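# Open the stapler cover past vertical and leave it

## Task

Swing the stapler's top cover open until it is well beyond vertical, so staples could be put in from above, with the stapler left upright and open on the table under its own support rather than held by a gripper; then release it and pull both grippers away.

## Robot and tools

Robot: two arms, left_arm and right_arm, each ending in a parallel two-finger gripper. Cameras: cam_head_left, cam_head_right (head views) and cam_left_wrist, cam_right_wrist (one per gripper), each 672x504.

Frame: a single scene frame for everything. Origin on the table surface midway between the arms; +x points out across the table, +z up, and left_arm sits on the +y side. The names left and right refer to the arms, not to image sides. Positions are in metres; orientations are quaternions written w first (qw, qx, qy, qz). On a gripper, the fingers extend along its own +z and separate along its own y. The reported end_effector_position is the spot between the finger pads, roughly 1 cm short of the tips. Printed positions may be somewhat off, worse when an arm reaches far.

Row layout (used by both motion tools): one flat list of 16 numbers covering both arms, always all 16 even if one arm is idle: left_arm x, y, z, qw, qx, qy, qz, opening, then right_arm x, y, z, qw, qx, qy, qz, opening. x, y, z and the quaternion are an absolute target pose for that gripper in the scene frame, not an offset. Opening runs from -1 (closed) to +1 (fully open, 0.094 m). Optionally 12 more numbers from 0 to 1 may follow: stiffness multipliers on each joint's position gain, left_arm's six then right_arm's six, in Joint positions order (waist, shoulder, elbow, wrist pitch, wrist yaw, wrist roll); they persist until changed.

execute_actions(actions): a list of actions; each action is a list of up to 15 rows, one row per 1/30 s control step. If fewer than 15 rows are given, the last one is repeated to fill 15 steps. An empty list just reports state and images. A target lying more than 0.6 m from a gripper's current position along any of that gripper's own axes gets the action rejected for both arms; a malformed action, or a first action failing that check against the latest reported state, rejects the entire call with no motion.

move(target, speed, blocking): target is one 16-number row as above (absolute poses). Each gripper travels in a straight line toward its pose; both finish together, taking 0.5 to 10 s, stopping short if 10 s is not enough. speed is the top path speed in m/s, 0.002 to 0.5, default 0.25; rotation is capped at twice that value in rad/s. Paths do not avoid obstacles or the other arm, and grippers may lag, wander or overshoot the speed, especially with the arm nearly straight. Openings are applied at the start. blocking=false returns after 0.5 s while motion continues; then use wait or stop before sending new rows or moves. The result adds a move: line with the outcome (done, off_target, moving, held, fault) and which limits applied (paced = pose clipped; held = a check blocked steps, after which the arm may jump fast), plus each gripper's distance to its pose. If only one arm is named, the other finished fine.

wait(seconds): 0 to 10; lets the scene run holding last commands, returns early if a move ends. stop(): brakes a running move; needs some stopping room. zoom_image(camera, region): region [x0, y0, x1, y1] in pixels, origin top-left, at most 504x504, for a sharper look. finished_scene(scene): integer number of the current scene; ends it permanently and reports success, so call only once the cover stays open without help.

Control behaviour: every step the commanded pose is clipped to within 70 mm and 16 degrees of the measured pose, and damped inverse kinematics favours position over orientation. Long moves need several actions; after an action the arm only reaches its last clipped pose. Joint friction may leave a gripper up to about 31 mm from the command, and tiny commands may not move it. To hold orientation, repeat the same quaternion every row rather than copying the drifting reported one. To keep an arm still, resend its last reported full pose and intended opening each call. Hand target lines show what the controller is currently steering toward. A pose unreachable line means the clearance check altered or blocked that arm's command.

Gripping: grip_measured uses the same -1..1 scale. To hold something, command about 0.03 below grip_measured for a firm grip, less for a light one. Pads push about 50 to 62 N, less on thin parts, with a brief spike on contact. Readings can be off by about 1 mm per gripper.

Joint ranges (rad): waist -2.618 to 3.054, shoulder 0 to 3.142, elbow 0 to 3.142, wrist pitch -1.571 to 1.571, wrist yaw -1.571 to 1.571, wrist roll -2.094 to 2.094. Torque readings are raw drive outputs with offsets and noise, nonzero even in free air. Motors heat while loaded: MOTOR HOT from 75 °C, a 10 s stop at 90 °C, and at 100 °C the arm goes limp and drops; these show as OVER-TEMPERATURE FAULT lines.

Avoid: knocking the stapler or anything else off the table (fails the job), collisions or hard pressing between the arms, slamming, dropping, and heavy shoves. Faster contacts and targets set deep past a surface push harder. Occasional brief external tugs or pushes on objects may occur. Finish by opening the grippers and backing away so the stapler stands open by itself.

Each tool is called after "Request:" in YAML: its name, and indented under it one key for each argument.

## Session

Request:
execute_actions:
  actions: []

Scene clock: 0.00 s.
left_arm: end_effector_position=(+0.4663, +0.1428, +0.2521) grip_measured=+1.000 end_effector_quat_wxyz=(-0.443, +0.648, -0.461, +0.413) | right_arm: end_effector_position=(+0.1507, -0.0982, +0.3017) grip_measured=+1.000 end_effector_quat_wxyz=(+0.364, -0.361, +0.849, +0.124)
Joint positions: left_arm=[-0.625  1.397  0.952  0.106 -0.644 -1.91   0.094] | right_arm=[ 0.772  1.081  1.376 -1.085  0.128  0.054  0.094]
Joint velocities: left_arm=[-0.007 -0.007  0.002 -0.037 -0.066 -0.022  0.   ] | right_arm=[-0.007 -0.007  0.012 -0.022 -0.022 -0.037  0.   ]
Joint torques (N m, as the arm reports them, + toward a larger angle): no reading
Motor temperatures (°C, as the motors report them): left_arm=[14 16 15 15 14 16] | right_arm=[14 22 19 17 16 17]
Hand target (left_arm): +0.466, +0.143, +0.252; -0.443, +0.648, -0.461, +0.413
Hand target (right_arm): +0.151, -0.098, +0.302; +0.364, -0.361, +0.849, +0.124
Joint stiffness scale: left_arm=[1. 1. 1. 1. 1. 1.] | right_arm=[1. 1. 1. 1. 1. 1.]

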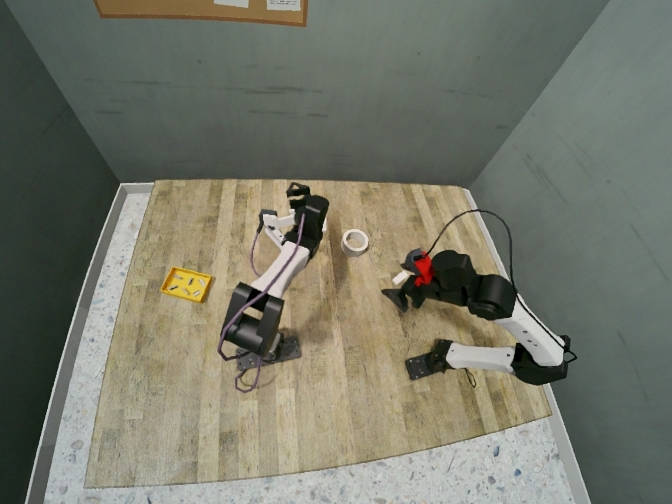

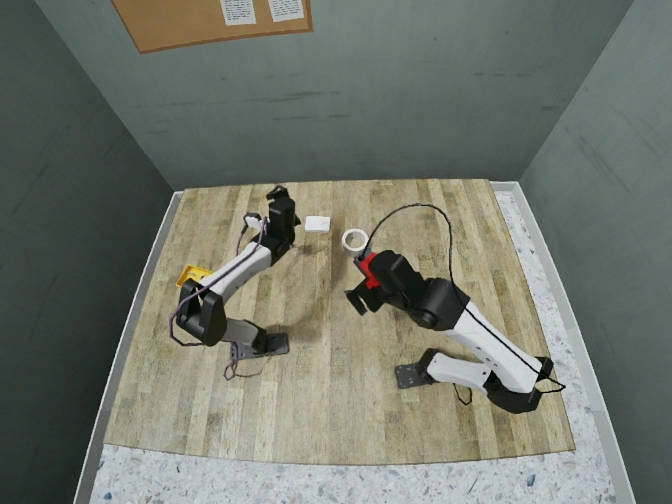

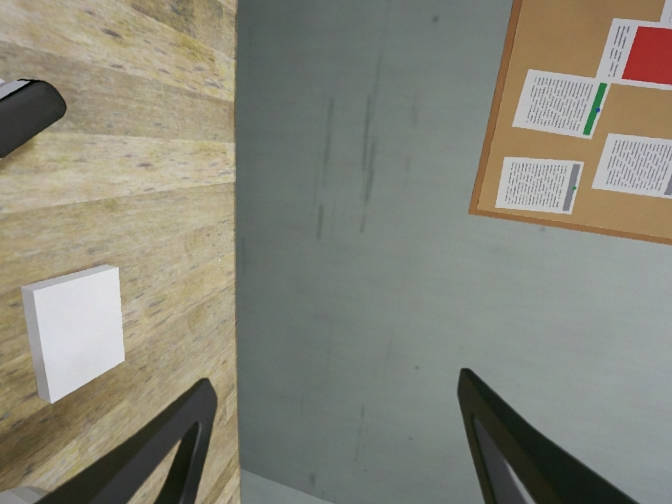

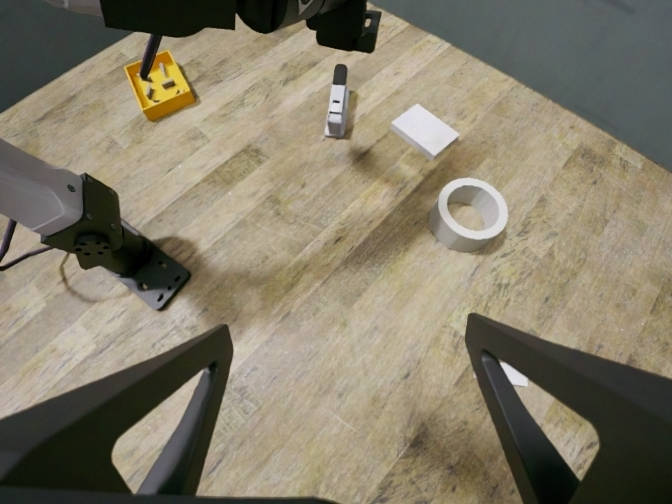

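Request:
move:
  target: [0.33,0.25,0.16,0,0,1,0,1,0.2,-0.2,0.15,0,0,1,0,1]

Scene clock: 5.20 s.
left_arm: end_effector_position=(+0.3263, +0.2503, +0.1618) grip_measured=+1.000 end_effector_quat_wxyz=(+0.001, -0.007, +1.000, -0.001) | right_arm: end_effector_position=(+0.1962, -0.1987, +0.1513) grip_measured=+1.000 end_effector_quat_wxyz=(+0.001, -0.015, +1.000, -0.006)
Joint positions: left_arm=[-0.123  1.613  1.494 -1.45   0.002  0.018  0.094] | right_arm=[ 0.306  1.538  1.376 -1.411  0.011  0.415  0.094]
Joint velocities: left_arm=[ 0.002 -0.012 -0.007  0.022 -0.095 -0.022  0.   ] | right_arm=[ 0.002  0.002 -0.017 -0.037  0.022  0.066  0.   ]
Joint torques (N m, as the arm reports them, + toward a larger angle): left_arm=[-0.83 -5.6   9.1   0.37 -0.1   0.02] | right_arm=[-0.9  -5.5   7.7   0.28  0.05  0.09]
Motor temperatures (°C, as the motors report them): left_arm=[14 16 15 15 14 16] | right_arm=[14 21 20 17 16 17]
Hand target (left_arm): +0.328, +0.250, +0.164; -0.003, +0.001, +1.000, +0.004
Hand target (right_arm): +0.198, -0.199, +0.153; -0.002, -0.004, +1.000, -0.002
Off the commanded pose (left_arm): 0.004 m, 1 deg.
Off the commanded pose (right_arm): 0.004 m, 2 deg.
Joint stiffness scale: left_arm=[1. 1. 1. 1. 1. 1.] | right_arm=[1. 1. 1. 1. 1. 1.]
move: done

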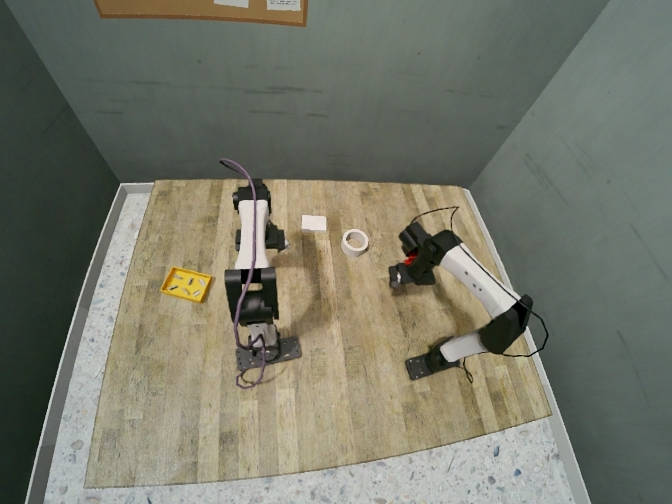

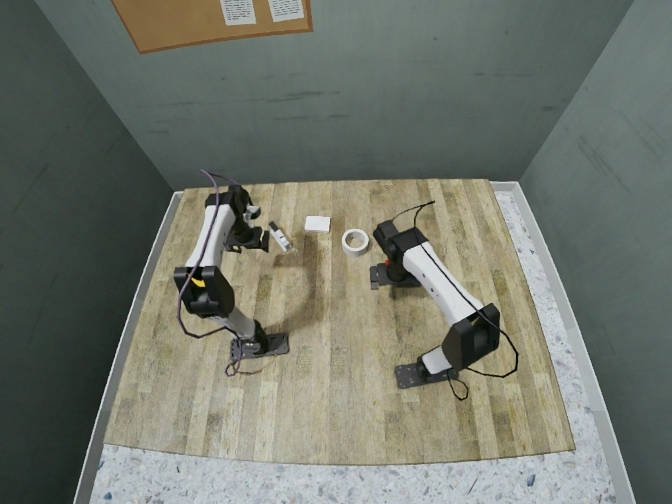

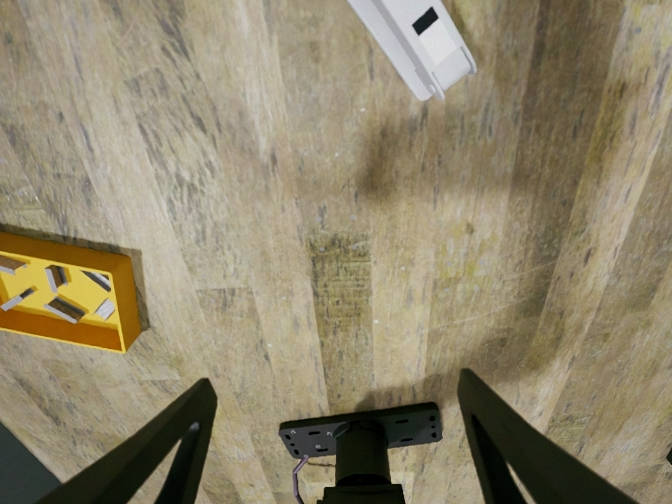

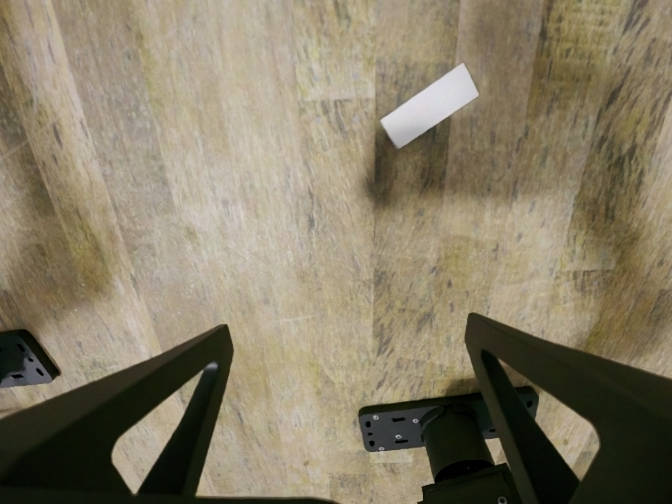

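Request:
move:
  target: [0.44,0.185,0.085,0,-0.342,0.94,0,1,0.2,-0.2,0.15,0,0,1,0,1]

Scene clock: 7.60 s.
left_arm: end_effector_position=(+0.4303, +0.1886, +0.0826) grip_measured=+1.000 end_effector_quat_wxyz=(-0.012, -0.340, +0.940, +0.006) | right_arm: end_effector_position=(+0.1966, -0.1998, +0.1513) grip_measured=+1.000 end_effector_quat_wxyz=(+0.001, -0.011, +1.000, -0.004)
Joint positions: left_arm=[-0.291  2.061  1.75  -1.286  0.001 -0.83   0.094] | right_arm=[ 0.3    1.538  1.376 -1.412  0.008  0.416  0.094]
Joint velocities: left_arm=[ 0.002 -0.002 -0.007 -0.066 -0.066 -0.051  0.   ] | right_arm=[ 0.022  0.002 -0.022 -0.007  0.022 -0.037  0.   ]
Joint torques (N m, as the arm reports them, + toward a larger angle): left_arm=[-0.65 -9.78  8.97  0.61 -0.09 -0.12] | right_arm=[-0.94 -5.5   6.74  0.42  0.04  0.09]
Motor temperatures (°C, as the motors report them): left_arm=[14 17 16 15 14 16] | right_arm=[14 21 20 17 16 17]
Hand target (left_arm): +0.439, +0.186, +0.085; +0.002, -0.342, +0.940, +0.001
Hand target (right_arm): +0.200, -0.200, +0.150; -0.000, -0.000, +1.000, +0.000
Off the commanded pose (left_arm): 0.011 m, 2 deg.
Off the commanded pose (right_arm): 0.004 m, 1 deg.
Joint stiffness scale: left_arm=[1. 1. 1. 1. 1. 1.] | right_arm=[1. 1. 1. 1. 1. 1.]
move: off_target (left_arm)

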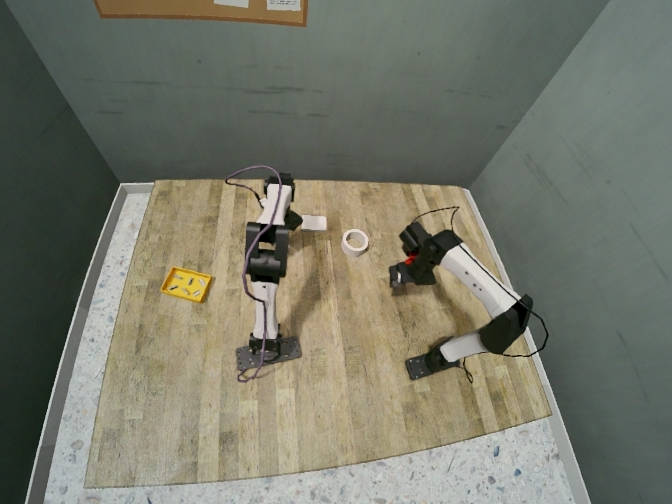

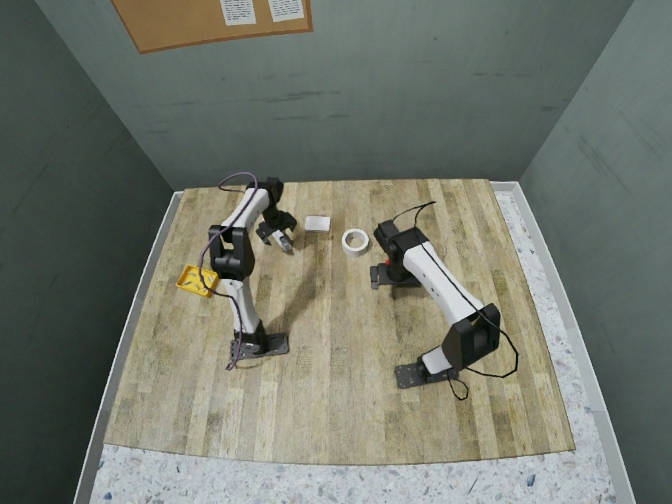

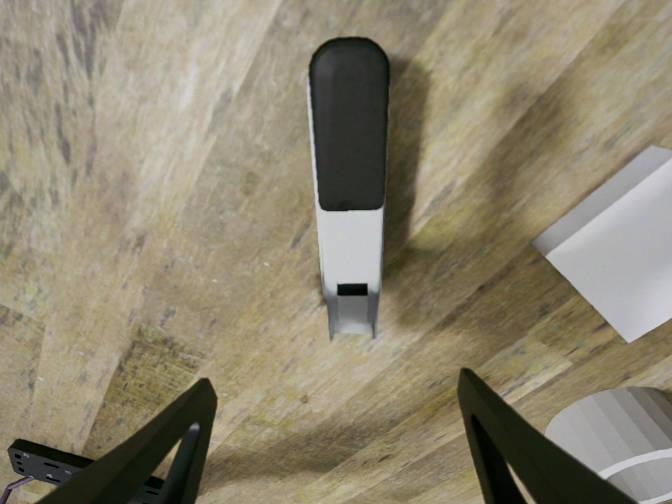

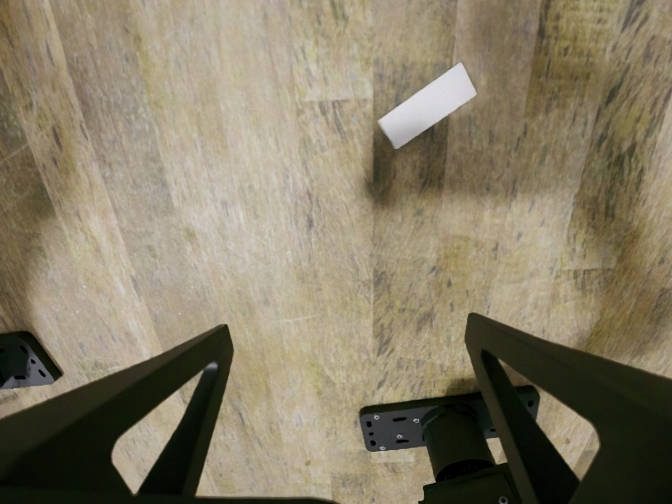

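Request:
move:
  target: [0.472,0.208,0.07,0,-0.342,0.94,0,0.5,0.2,-0.2,0.15,0,0,1,0,1]
  speed: 0.15

Request:
move:
  target: [0.468,0.208,0.012,0,-0.342,0.94,0,0.5,0.2,-0.2,0.15,0,0,1,0,1]
  speed: 0.08

Scene clock: 9.00 s.
left_arm: end_effector_position=(+0.4677, +0.2068, +0.0677) grip_measured=+0.502 end_effector_quat_wxyz=(-0.004, -0.345, +0.939, +0.002) | right_arm: end_effector_position=(+0.1966, -0.1998, +0.1513) grip_measured=+1.000 end_effector_quat_wxyz=(+0.001, -0.011, +1.000, -0.004)
Joint positions: left_arm=[-0.237  2.199  1.906 -1.287  0.001 -0.785  0.071] | right_arm=[ 0.3    1.538  1.376 -1.412  0.008  0.416  0.094]
Joint velocities: left_arm=[-0.002 -0.007 -0.012 -0.007 -0.007 -0.022 -0.001] | right_arm=[-0.007 -0.007  0.002  0.022 -0.081  0.081  0.   ]
Joint torques (N m, as the arm reports them, + toward a larger angle): left_arm=[  0.   -10.94   9.06   0.39  -0.04   0.03] | right_arm=[-0.96 -5.52  6.71  0.43  0.04  0.09]
Motor temperatures (°C, as the motors report them): left_arm=[14 17 16 15 14 16] | right_arm=[14 21 20 17 16 17]
Hand target (left_arm): +0.472, +0.208, +0.070; -0.000, -0.342, +0.940, -0.001
Hand target (right_arm): +0.200, -0.200, +0.150; -0.000, -0.000, +1.000, -0.000
Off the commanded pose (left_arm): 0.005 m, 1 deg.
Off the commanded pose (right_arm): 0.004 m, 1 deg.
Joint stiffness scale: left_arm=[1. 1. 1. 1. 1. 1.] | right_arm=[1. 1. 1. 1. 1. 1.]
move: done

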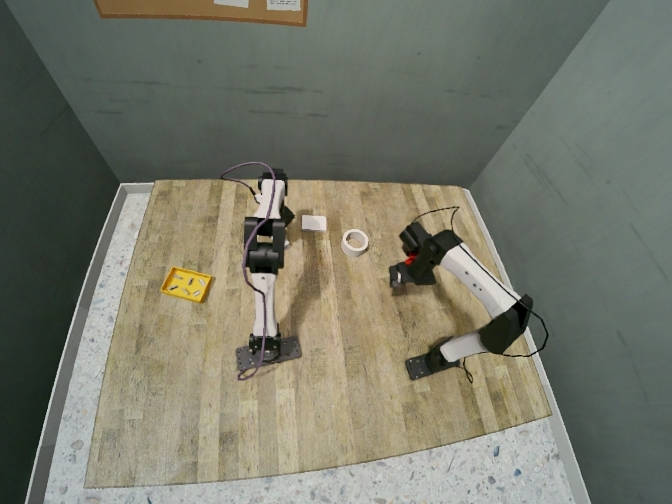

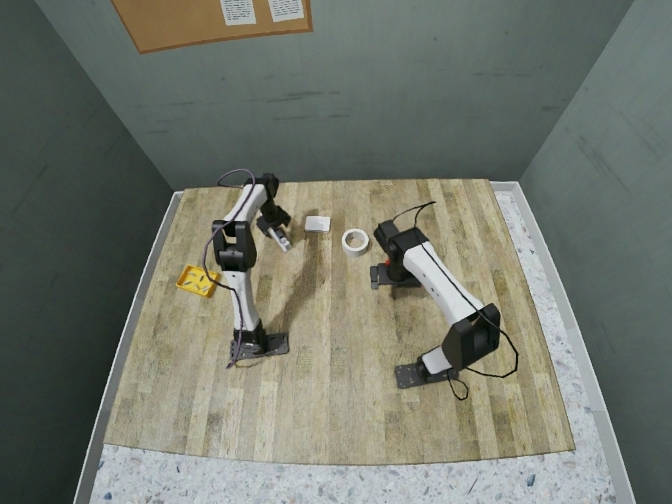

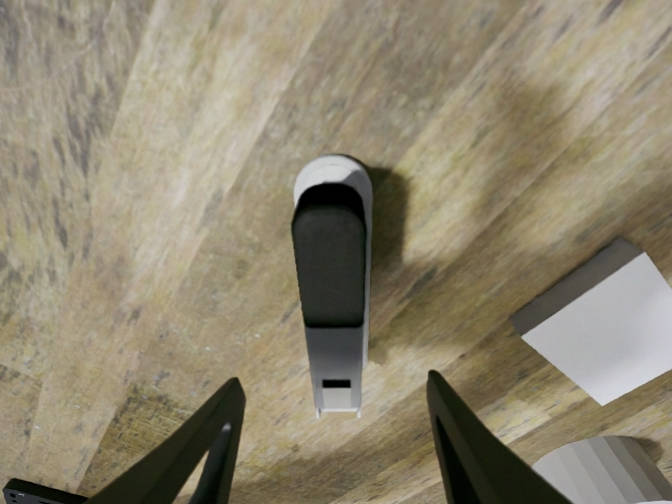

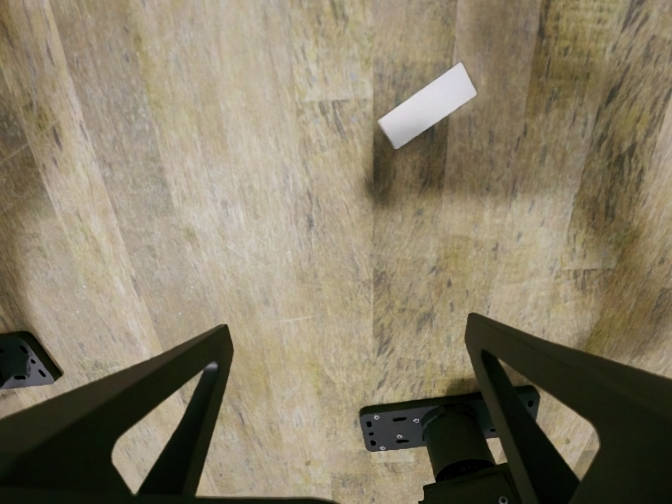

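Scene clock: 10.23 s.
left_arm: end_effector_position=(+0.4656, +0.2070, +0.0183) grip_measured=+0.502 end_effector_quat_wxyz=(-0.002, -0.344, +0.939, +0.000) | right_arm: end_effector_position=(+0.1966, -0.1998, +0.1513) grip_measured=+1.000 end_effector_quat_wxyz=(+0.001, -0.011, +1.000, -0.004)
Joint positions: left_arm=[-0.237  2.215  1.733 -1.092  0.001 -0.785  0.071] | right_arm=[ 0.3    1.538  1.376 -1.412  0.008  0.416  0.094]
Joint velocities: left_arm=[ 0.002 -0.002 -0.002 -0.095 -0.051 -0.051  0.001] | right_arm=[-0.007 -0.017 -0.007  0.007  0.051 -0.007  0.   ]
Joint torques (N m, as the arm reports them, + toward a larger angle): left_arm=[ -0.09 -10.92   5.93   0.7   -0.05   0.03] | right_arm=[-0.95 -5.52  6.73  0.43  0.04  0.09]
Motor temperatures (°C, as the motors report them): left_arm=[14 17 16 15 14 16] | right_arm=[14 22 21 17 16 17]
Hand target (left_arm): +0.467, +0.208, +0.012; -0.000, -0.342, +0.940, +0.000
Hand target (right_arm): +0.200, -0.200, +0.150; -0.000, -0.000, +1.000, +0.000
Off the commanded pose (left_arm): 0.007 m, 0 deg.
Off the commanded pose (right_arm): 0.004 m, 1 deg.
Joint stiffness scale: left_arm=[1. 1. 1. 1. 1. 1.] | right_arm=[1. 1. 1. 1. 1. 1.]
move: done

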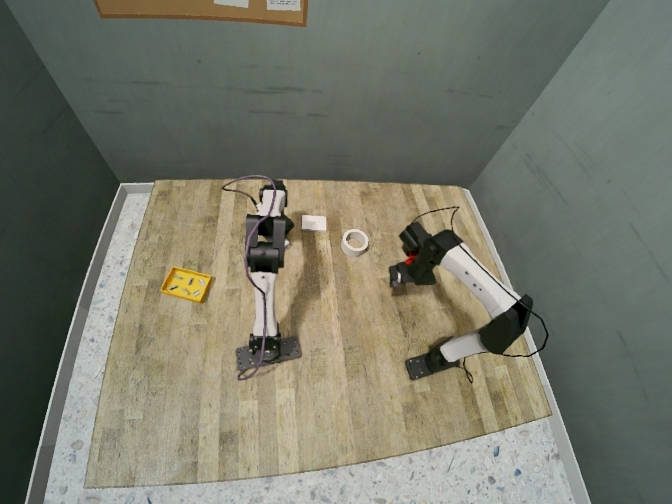

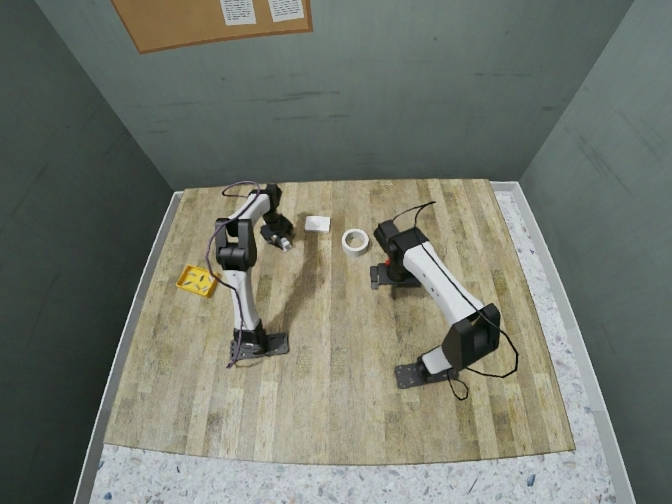

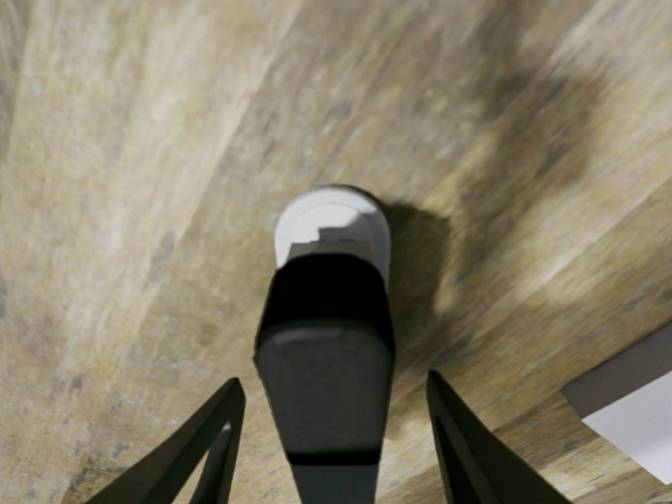

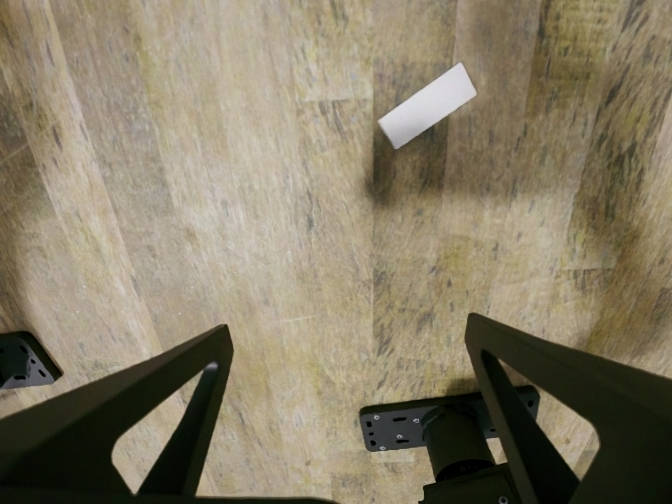

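Request:
execute_actions:
  actions:
    - [[0.467,0.208,0.004,0,-0.342,0.94,0,0.2,0.2,-0.2,0.15,0,0,1,0,1]]
    - [[0.467,0.208,0.004,0,-0.342,0.94,0,-0.35,0.2,-0.2,0.15,0,0,1,0,1]]
    - [[0.467,0.208,0.008,0,-0.342,0.94,0,-0.35,0.2,-0.2,0.15,0,0,1,0,1]]

Scene clock: 11.97 s.
left_arm: end_effector_position=(+0.4665, +0.2068, +0.0112) grip_measured=-0.307 end_effector_quat_wxyz=(+0.001, -0.344, +0.939, -0.001) | right_arm: end_effector_position=(+0.1966, -0.1998, +0.1513) grip_measured=+1.000 end_effector_quat_wxyz=(+0.001, -0.011, +1.000, -0.004)
Joint positions: left_arm=[-0.237  2.221  1.714 -1.062  0.002 -0.783  0.033] | right_arm=[ 0.3    1.538  1.376 -1.412  0.008  0.416  0.094]
Joint velocities: left_arm=[-0.002  0.017 -0.002 -0.095 -0.051 -0.051 -0.002] | right_arm=[-0.007  0.012 -0.012 -0.007 -0.007 -0.037  0.   ]
Joint torques (N m, as the arm reports them, + toward a larger angle): left_arm=[ -0.11 -11.03   6.8    0.57  -0.06   0.02] | right_arm=[-0.95 -5.51  6.71  0.42  0.04  0.09]
Motor temperatures (°C, as the motors report them): left_arm=[14 18 16 15 14 16] | right_arm=[14 22 21 17 16 17]
Hand target (left_arm): +0.467, +0.208, +0.008; -0.000, -0.342, +0.940, -0.000
Hand target (right_arm): +0.200, -0.200, +0.150; -0.000, -0.000, +1.000, +0.000
Off the commanded pose (left_arm): 0.003 m, 0 deg.
Off the commanded pose (right_arm): 0.004 m, 1 deg.
Joint stiffness scale: left_arm=[1. 1. 1. 1. 1. 1.] | right_arm=[1. 1. 1. 1. 1. 1.]

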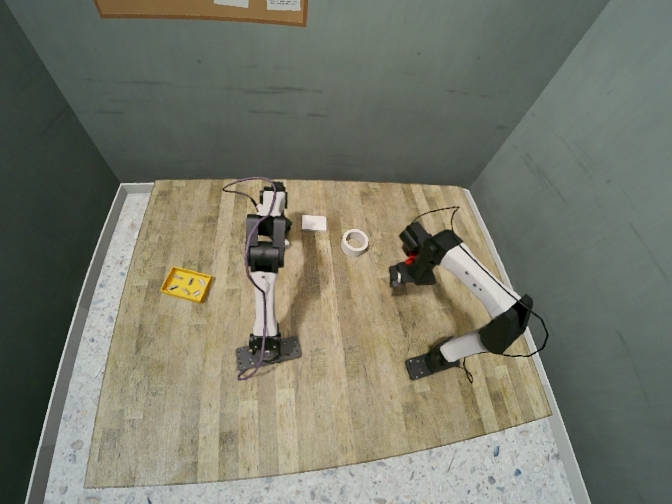

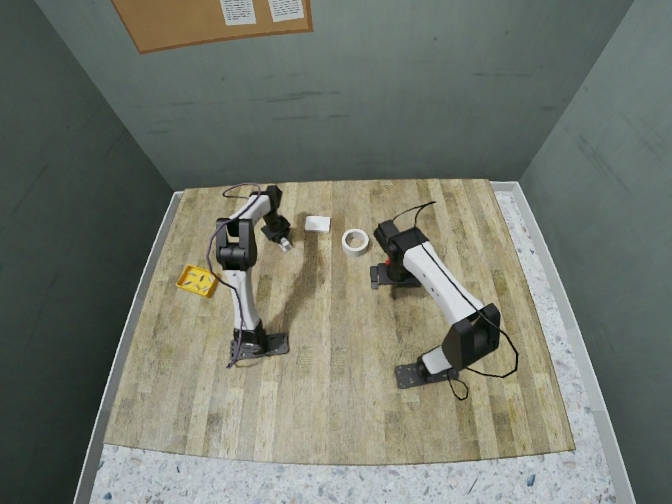

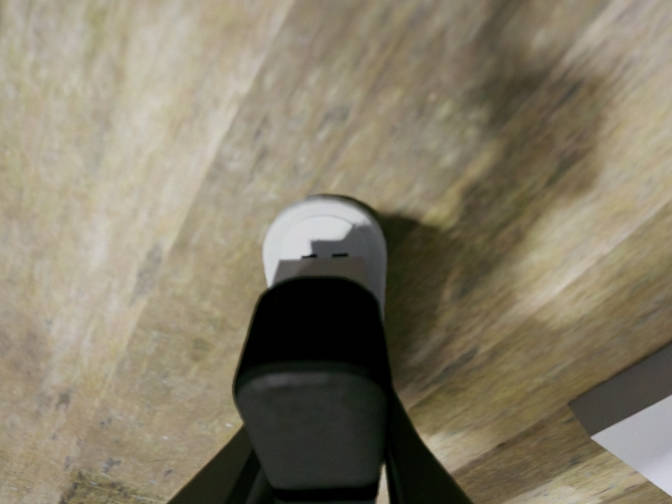

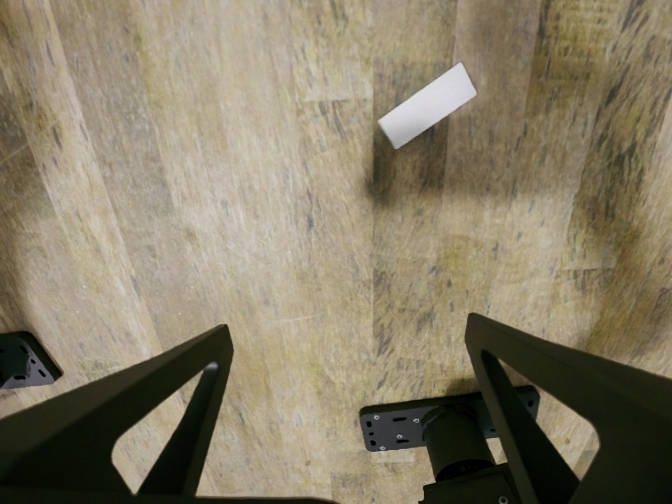

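Request:
move:
  target: [0.45,0.2,0.045,0,-0.342,0.94,0,-0.35,0.22,-0.15,0.12,0.15,-0.38,0.88,0.2,0.4]
  speed: 0.15

Request:
move:
  target: [0.257,0.093,0.04,0,0.588,0.809,0,-0.35,0.27,-0.06,0.05,0.294,-0.70,0.509,0.4045,0.4]

Request:
move:
  target: [0.257,0.093,0.005,0,0.588,0.809,0,-0.35,0.275,-0.03,0.018,0.294,-0.70,0.509,0.4045,0.4]
  speed: 0.05

Scene clock: 18.03 s.
left_arm: end_effector_position=(+0.4352, +0.2001, +0.0282) grip_measured=-0.307 end_effector_quat_wxyz=(-0.036, -0.341, +0.939, +0.011) | right_arm: end_effector_position=(+0.2199, -0.1471, +0.1221) grip_measured=+0.402 end_effector_quat_wxyz=(+0.147, -0.381, +0.891, +0.199)
Joint positions: left_arm=[-0.256  2.158  1.678 -1.165  0.011 -0.796  0.033] | right_arm=[ 0.189  1.437  1.073 -0.924 -0.419 -0.421  0.066]
Joint velocities: left_arm=[-0.007 -0.017  0.007 -0.051  0.081  0.051 -0.001] | right_arm=[-0.002 -0.002  0.007  0.022 -0.007  0.007 -0.001]
Joint torques (N m, as the arm reports them, + toward a larger angle): left_arm=[ -0.43 -12.94   9.08   0.5   -0.18  -0.09] | right_arm=[-0.98 -5.94  5.26  1.   -0.25 -0.15]
Motor temperatures (°C, as the motors report them): left_arm=[14 21 16 15 14 16] | right_arm=[14 22 21 17 16 17]
Hand target (left_arm): +0.450, +0.200, +0.045; +0.000, -0.342, +0.940, +0.000
Hand target (right_arm): +0.219, -0.149, +0.118; +0.150, -0.381, +0.889, +0.204
Off the commanded pose (left_arm): 0.022 m, 4 deg.
Off the commanded pose (right_arm): 0.004 m, 1 deg.
Joint stiffness scale: left_arm=[1. 1. 1. 1. 1. 1.] | right_arm=[1. 1. 1. 1. 1. 1.]
move: off_target (left_arm)

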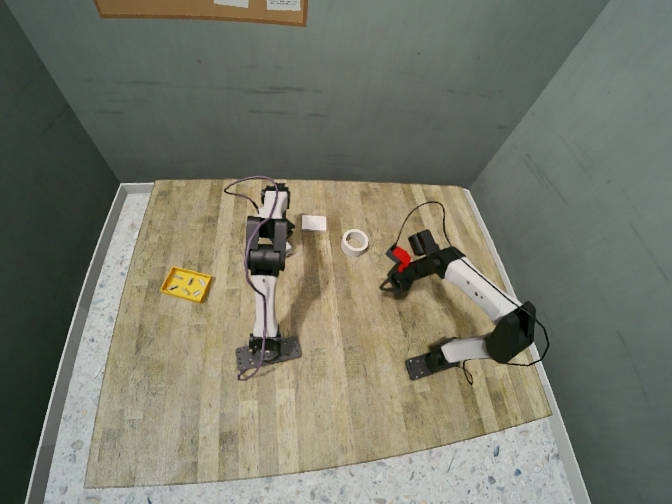

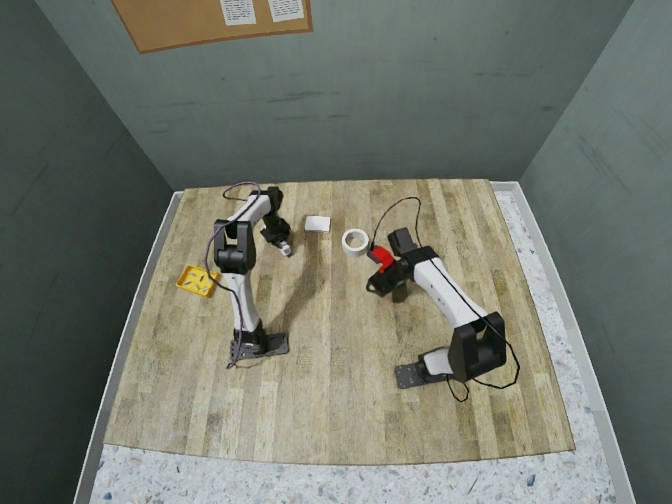

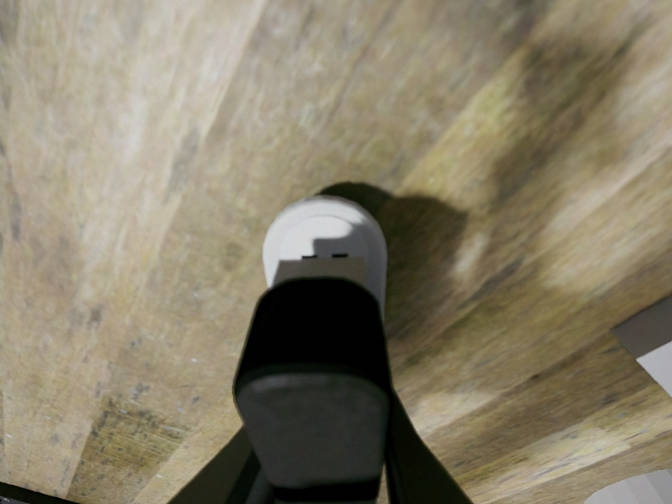

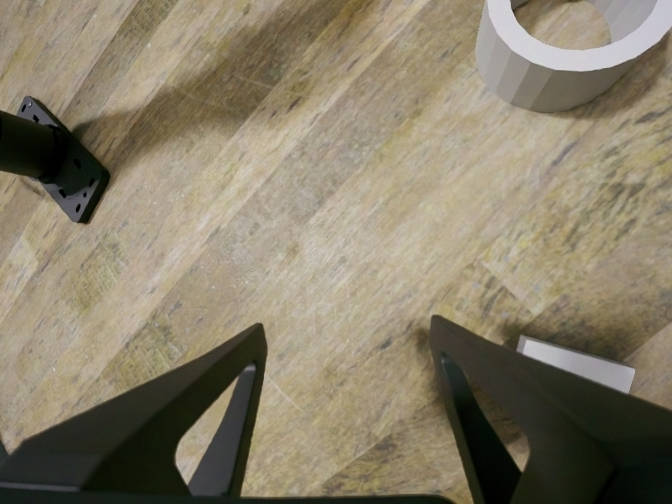

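Scene clock: 22.47 s.
left_arm: end_effector_position=(+0.2553, +0.0991, +0.0355) grip_measured=-0.308 end_effector_quat_wxyz=(-0.020, +0.581, +0.814, +0.004) | right_arm: end_effector_position=(+0.2654, -0.0636, +0.0449) grip_measured=+0.402 end_effector_quat_wxyz=(-0.283, +0.698, -0.520, -0.403)
Joint positions: left_arm=[-0.755  1.612  0.981 -0.979 -0.01   0.64   0.032] | right_arm=[ 0.154  2.116  1.324 -0.824 -1.03  -1.595  0.066]
Joint velocities: left_arm=[ 0.002  0.002 -0.022  0.007 -0.081  0.066 -0.001] | right_arm=[ 0.007 -0.007 -0.002 -0.095  0.007 -0.139 -0.   ]
Joint torques (N m, as the arm reports them, + toward a larger angle): left_arm=[-0.64 -8.27  5.81  0.67  0.05  0.01] | right_arm=[ 0.71 -9.74  8.    0.13 -0.52 -0.14]
Motor temperatures (°C, as the motors report them): left_arm=[14 22 16 15 14 16] | right_arm=[14 22 21 17 16 17]
Hand target (left_arm): +0.258, +0.096, +0.041; +0.001, +0.588, +0.809, +0.006
Hand target (right_arm): +0.269, -0.058, +0.051; -0.291, +0.702, -0.508, -0.406
Off the commanded pose (left_arm): 0.008 m, 3 deg.
Off the commanded pose (right_arm): 0.008 m, 2 deg.
Joint stiffness scale: left_arm=[1. 1. 1. 1. 1. 1.] | right_arm=[1. 1. 1. 1. 1. 1.]
move: off_target (left_arm)

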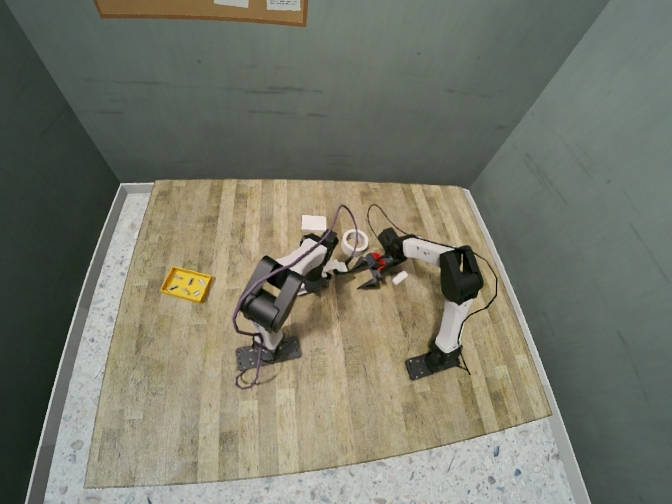

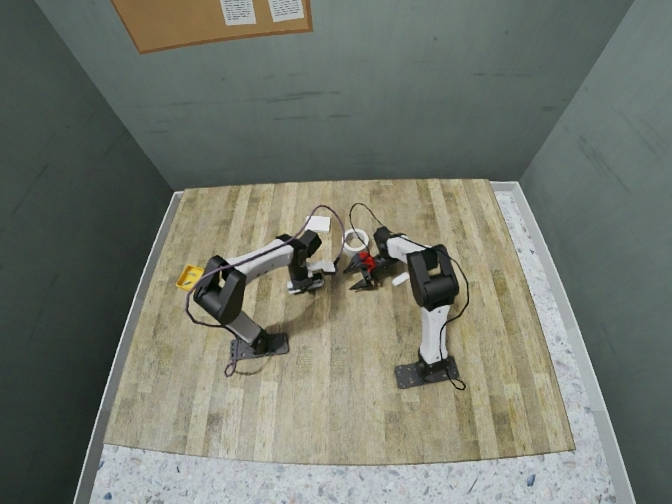

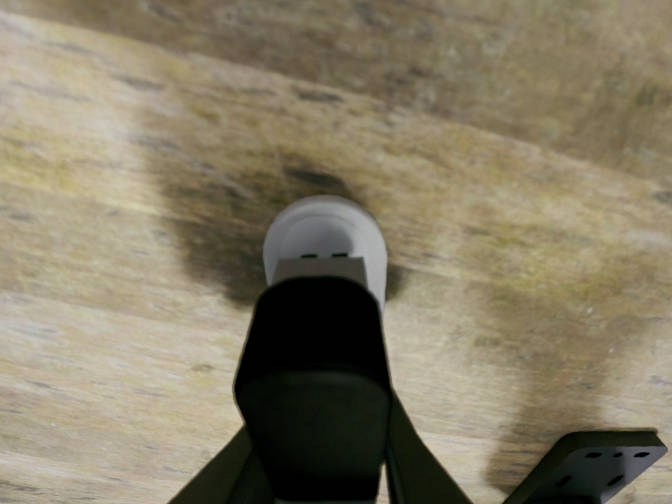

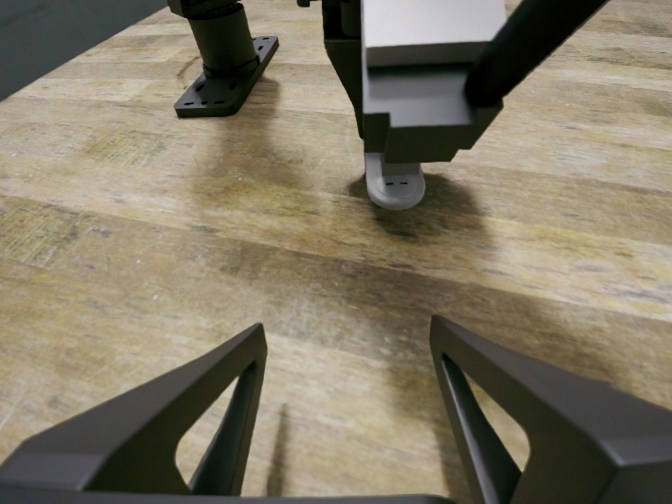

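Scene clock: 23.80 s.
left_arm: end_effector_position=(+0.2543, +0.0997, +0.0101) grip_measured=-0.308 end_effector_quat_wxyz=(-0.011, +0.581, +0.814, +0.005) | right_arm: end_effector_position=(+0.2722, -0.0365, +0.0148) grip_measured=+0.402 end_effector_quat_wxyz=(-0.286, +0.700, -0.516, -0.401)
Joint positions: left_arm=[-0.755  1.636  0.896 -0.852 -0.01   0.641  0.032] | right_arm=[ 0.216  2.201  1.324 -0.63  -1.03  -1.48   0.066]
Joint velocities: left_arm=[ 0.007 -0.007  0.002  0.037  0.022 -0.066 -0.001] | right_arm=[ 0.017 -0.002  0.012  0.066  0.007  0.037 -0.   ]
Joint torques (N m, as the arm reports them, + toward a larger angle): left_arm=[-0.89 -5.48  5.43  0.94  0.17  0.02] | right_arm=[  0.83 -10.52   6.38   0.51  -0.52   0.1 ]
Motor temperatures (°C, as the motors report them): left_arm=[14 21 16 15 14 16] | right_arm=[14 23 22 17 16 17]
Hand target (left_arm): +0.256, +0.093, +0.005; -0.000, +0.588, +0.809, -0.000
Hand target (right_arm): +0.275, -0.030, +0.018; -0.294, +0.700, -0.510, -0.404
Off the commanded pose (left_arm): 0.009 m, 2 deg.
Off the commanded pose (right_arm): 0.008 m, 1 deg.
Joint stiffness scale: left_arm=[1. 1. 1. 1. 1. 1.] | right_arm=[1. 1. 1. 1. 1. 1.]
move: done

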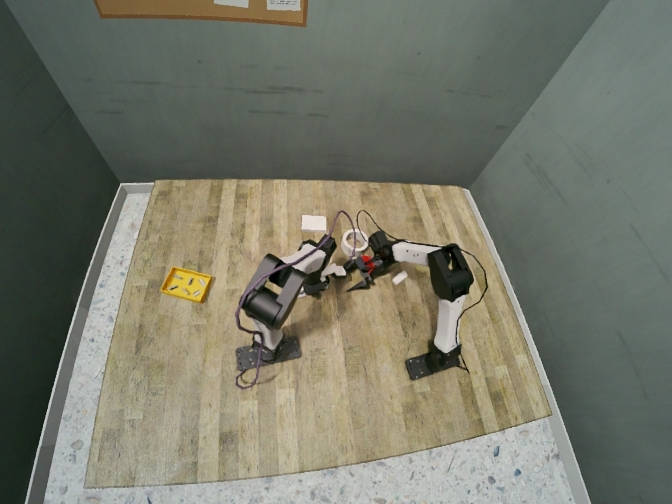

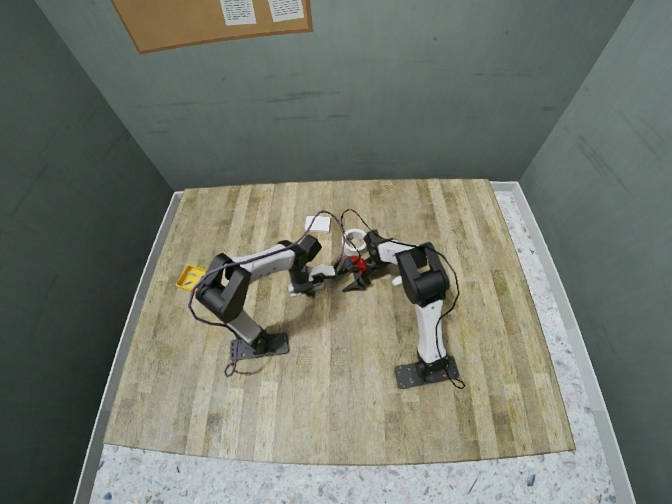

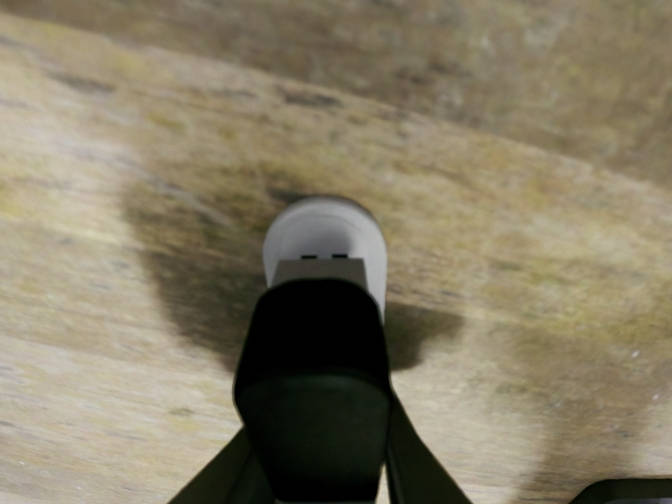

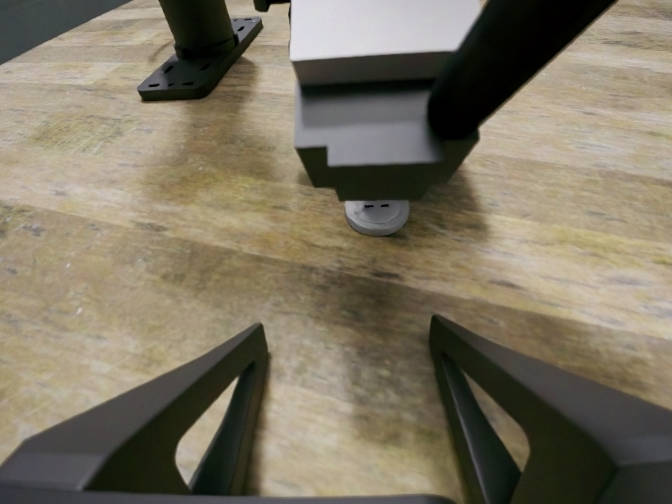

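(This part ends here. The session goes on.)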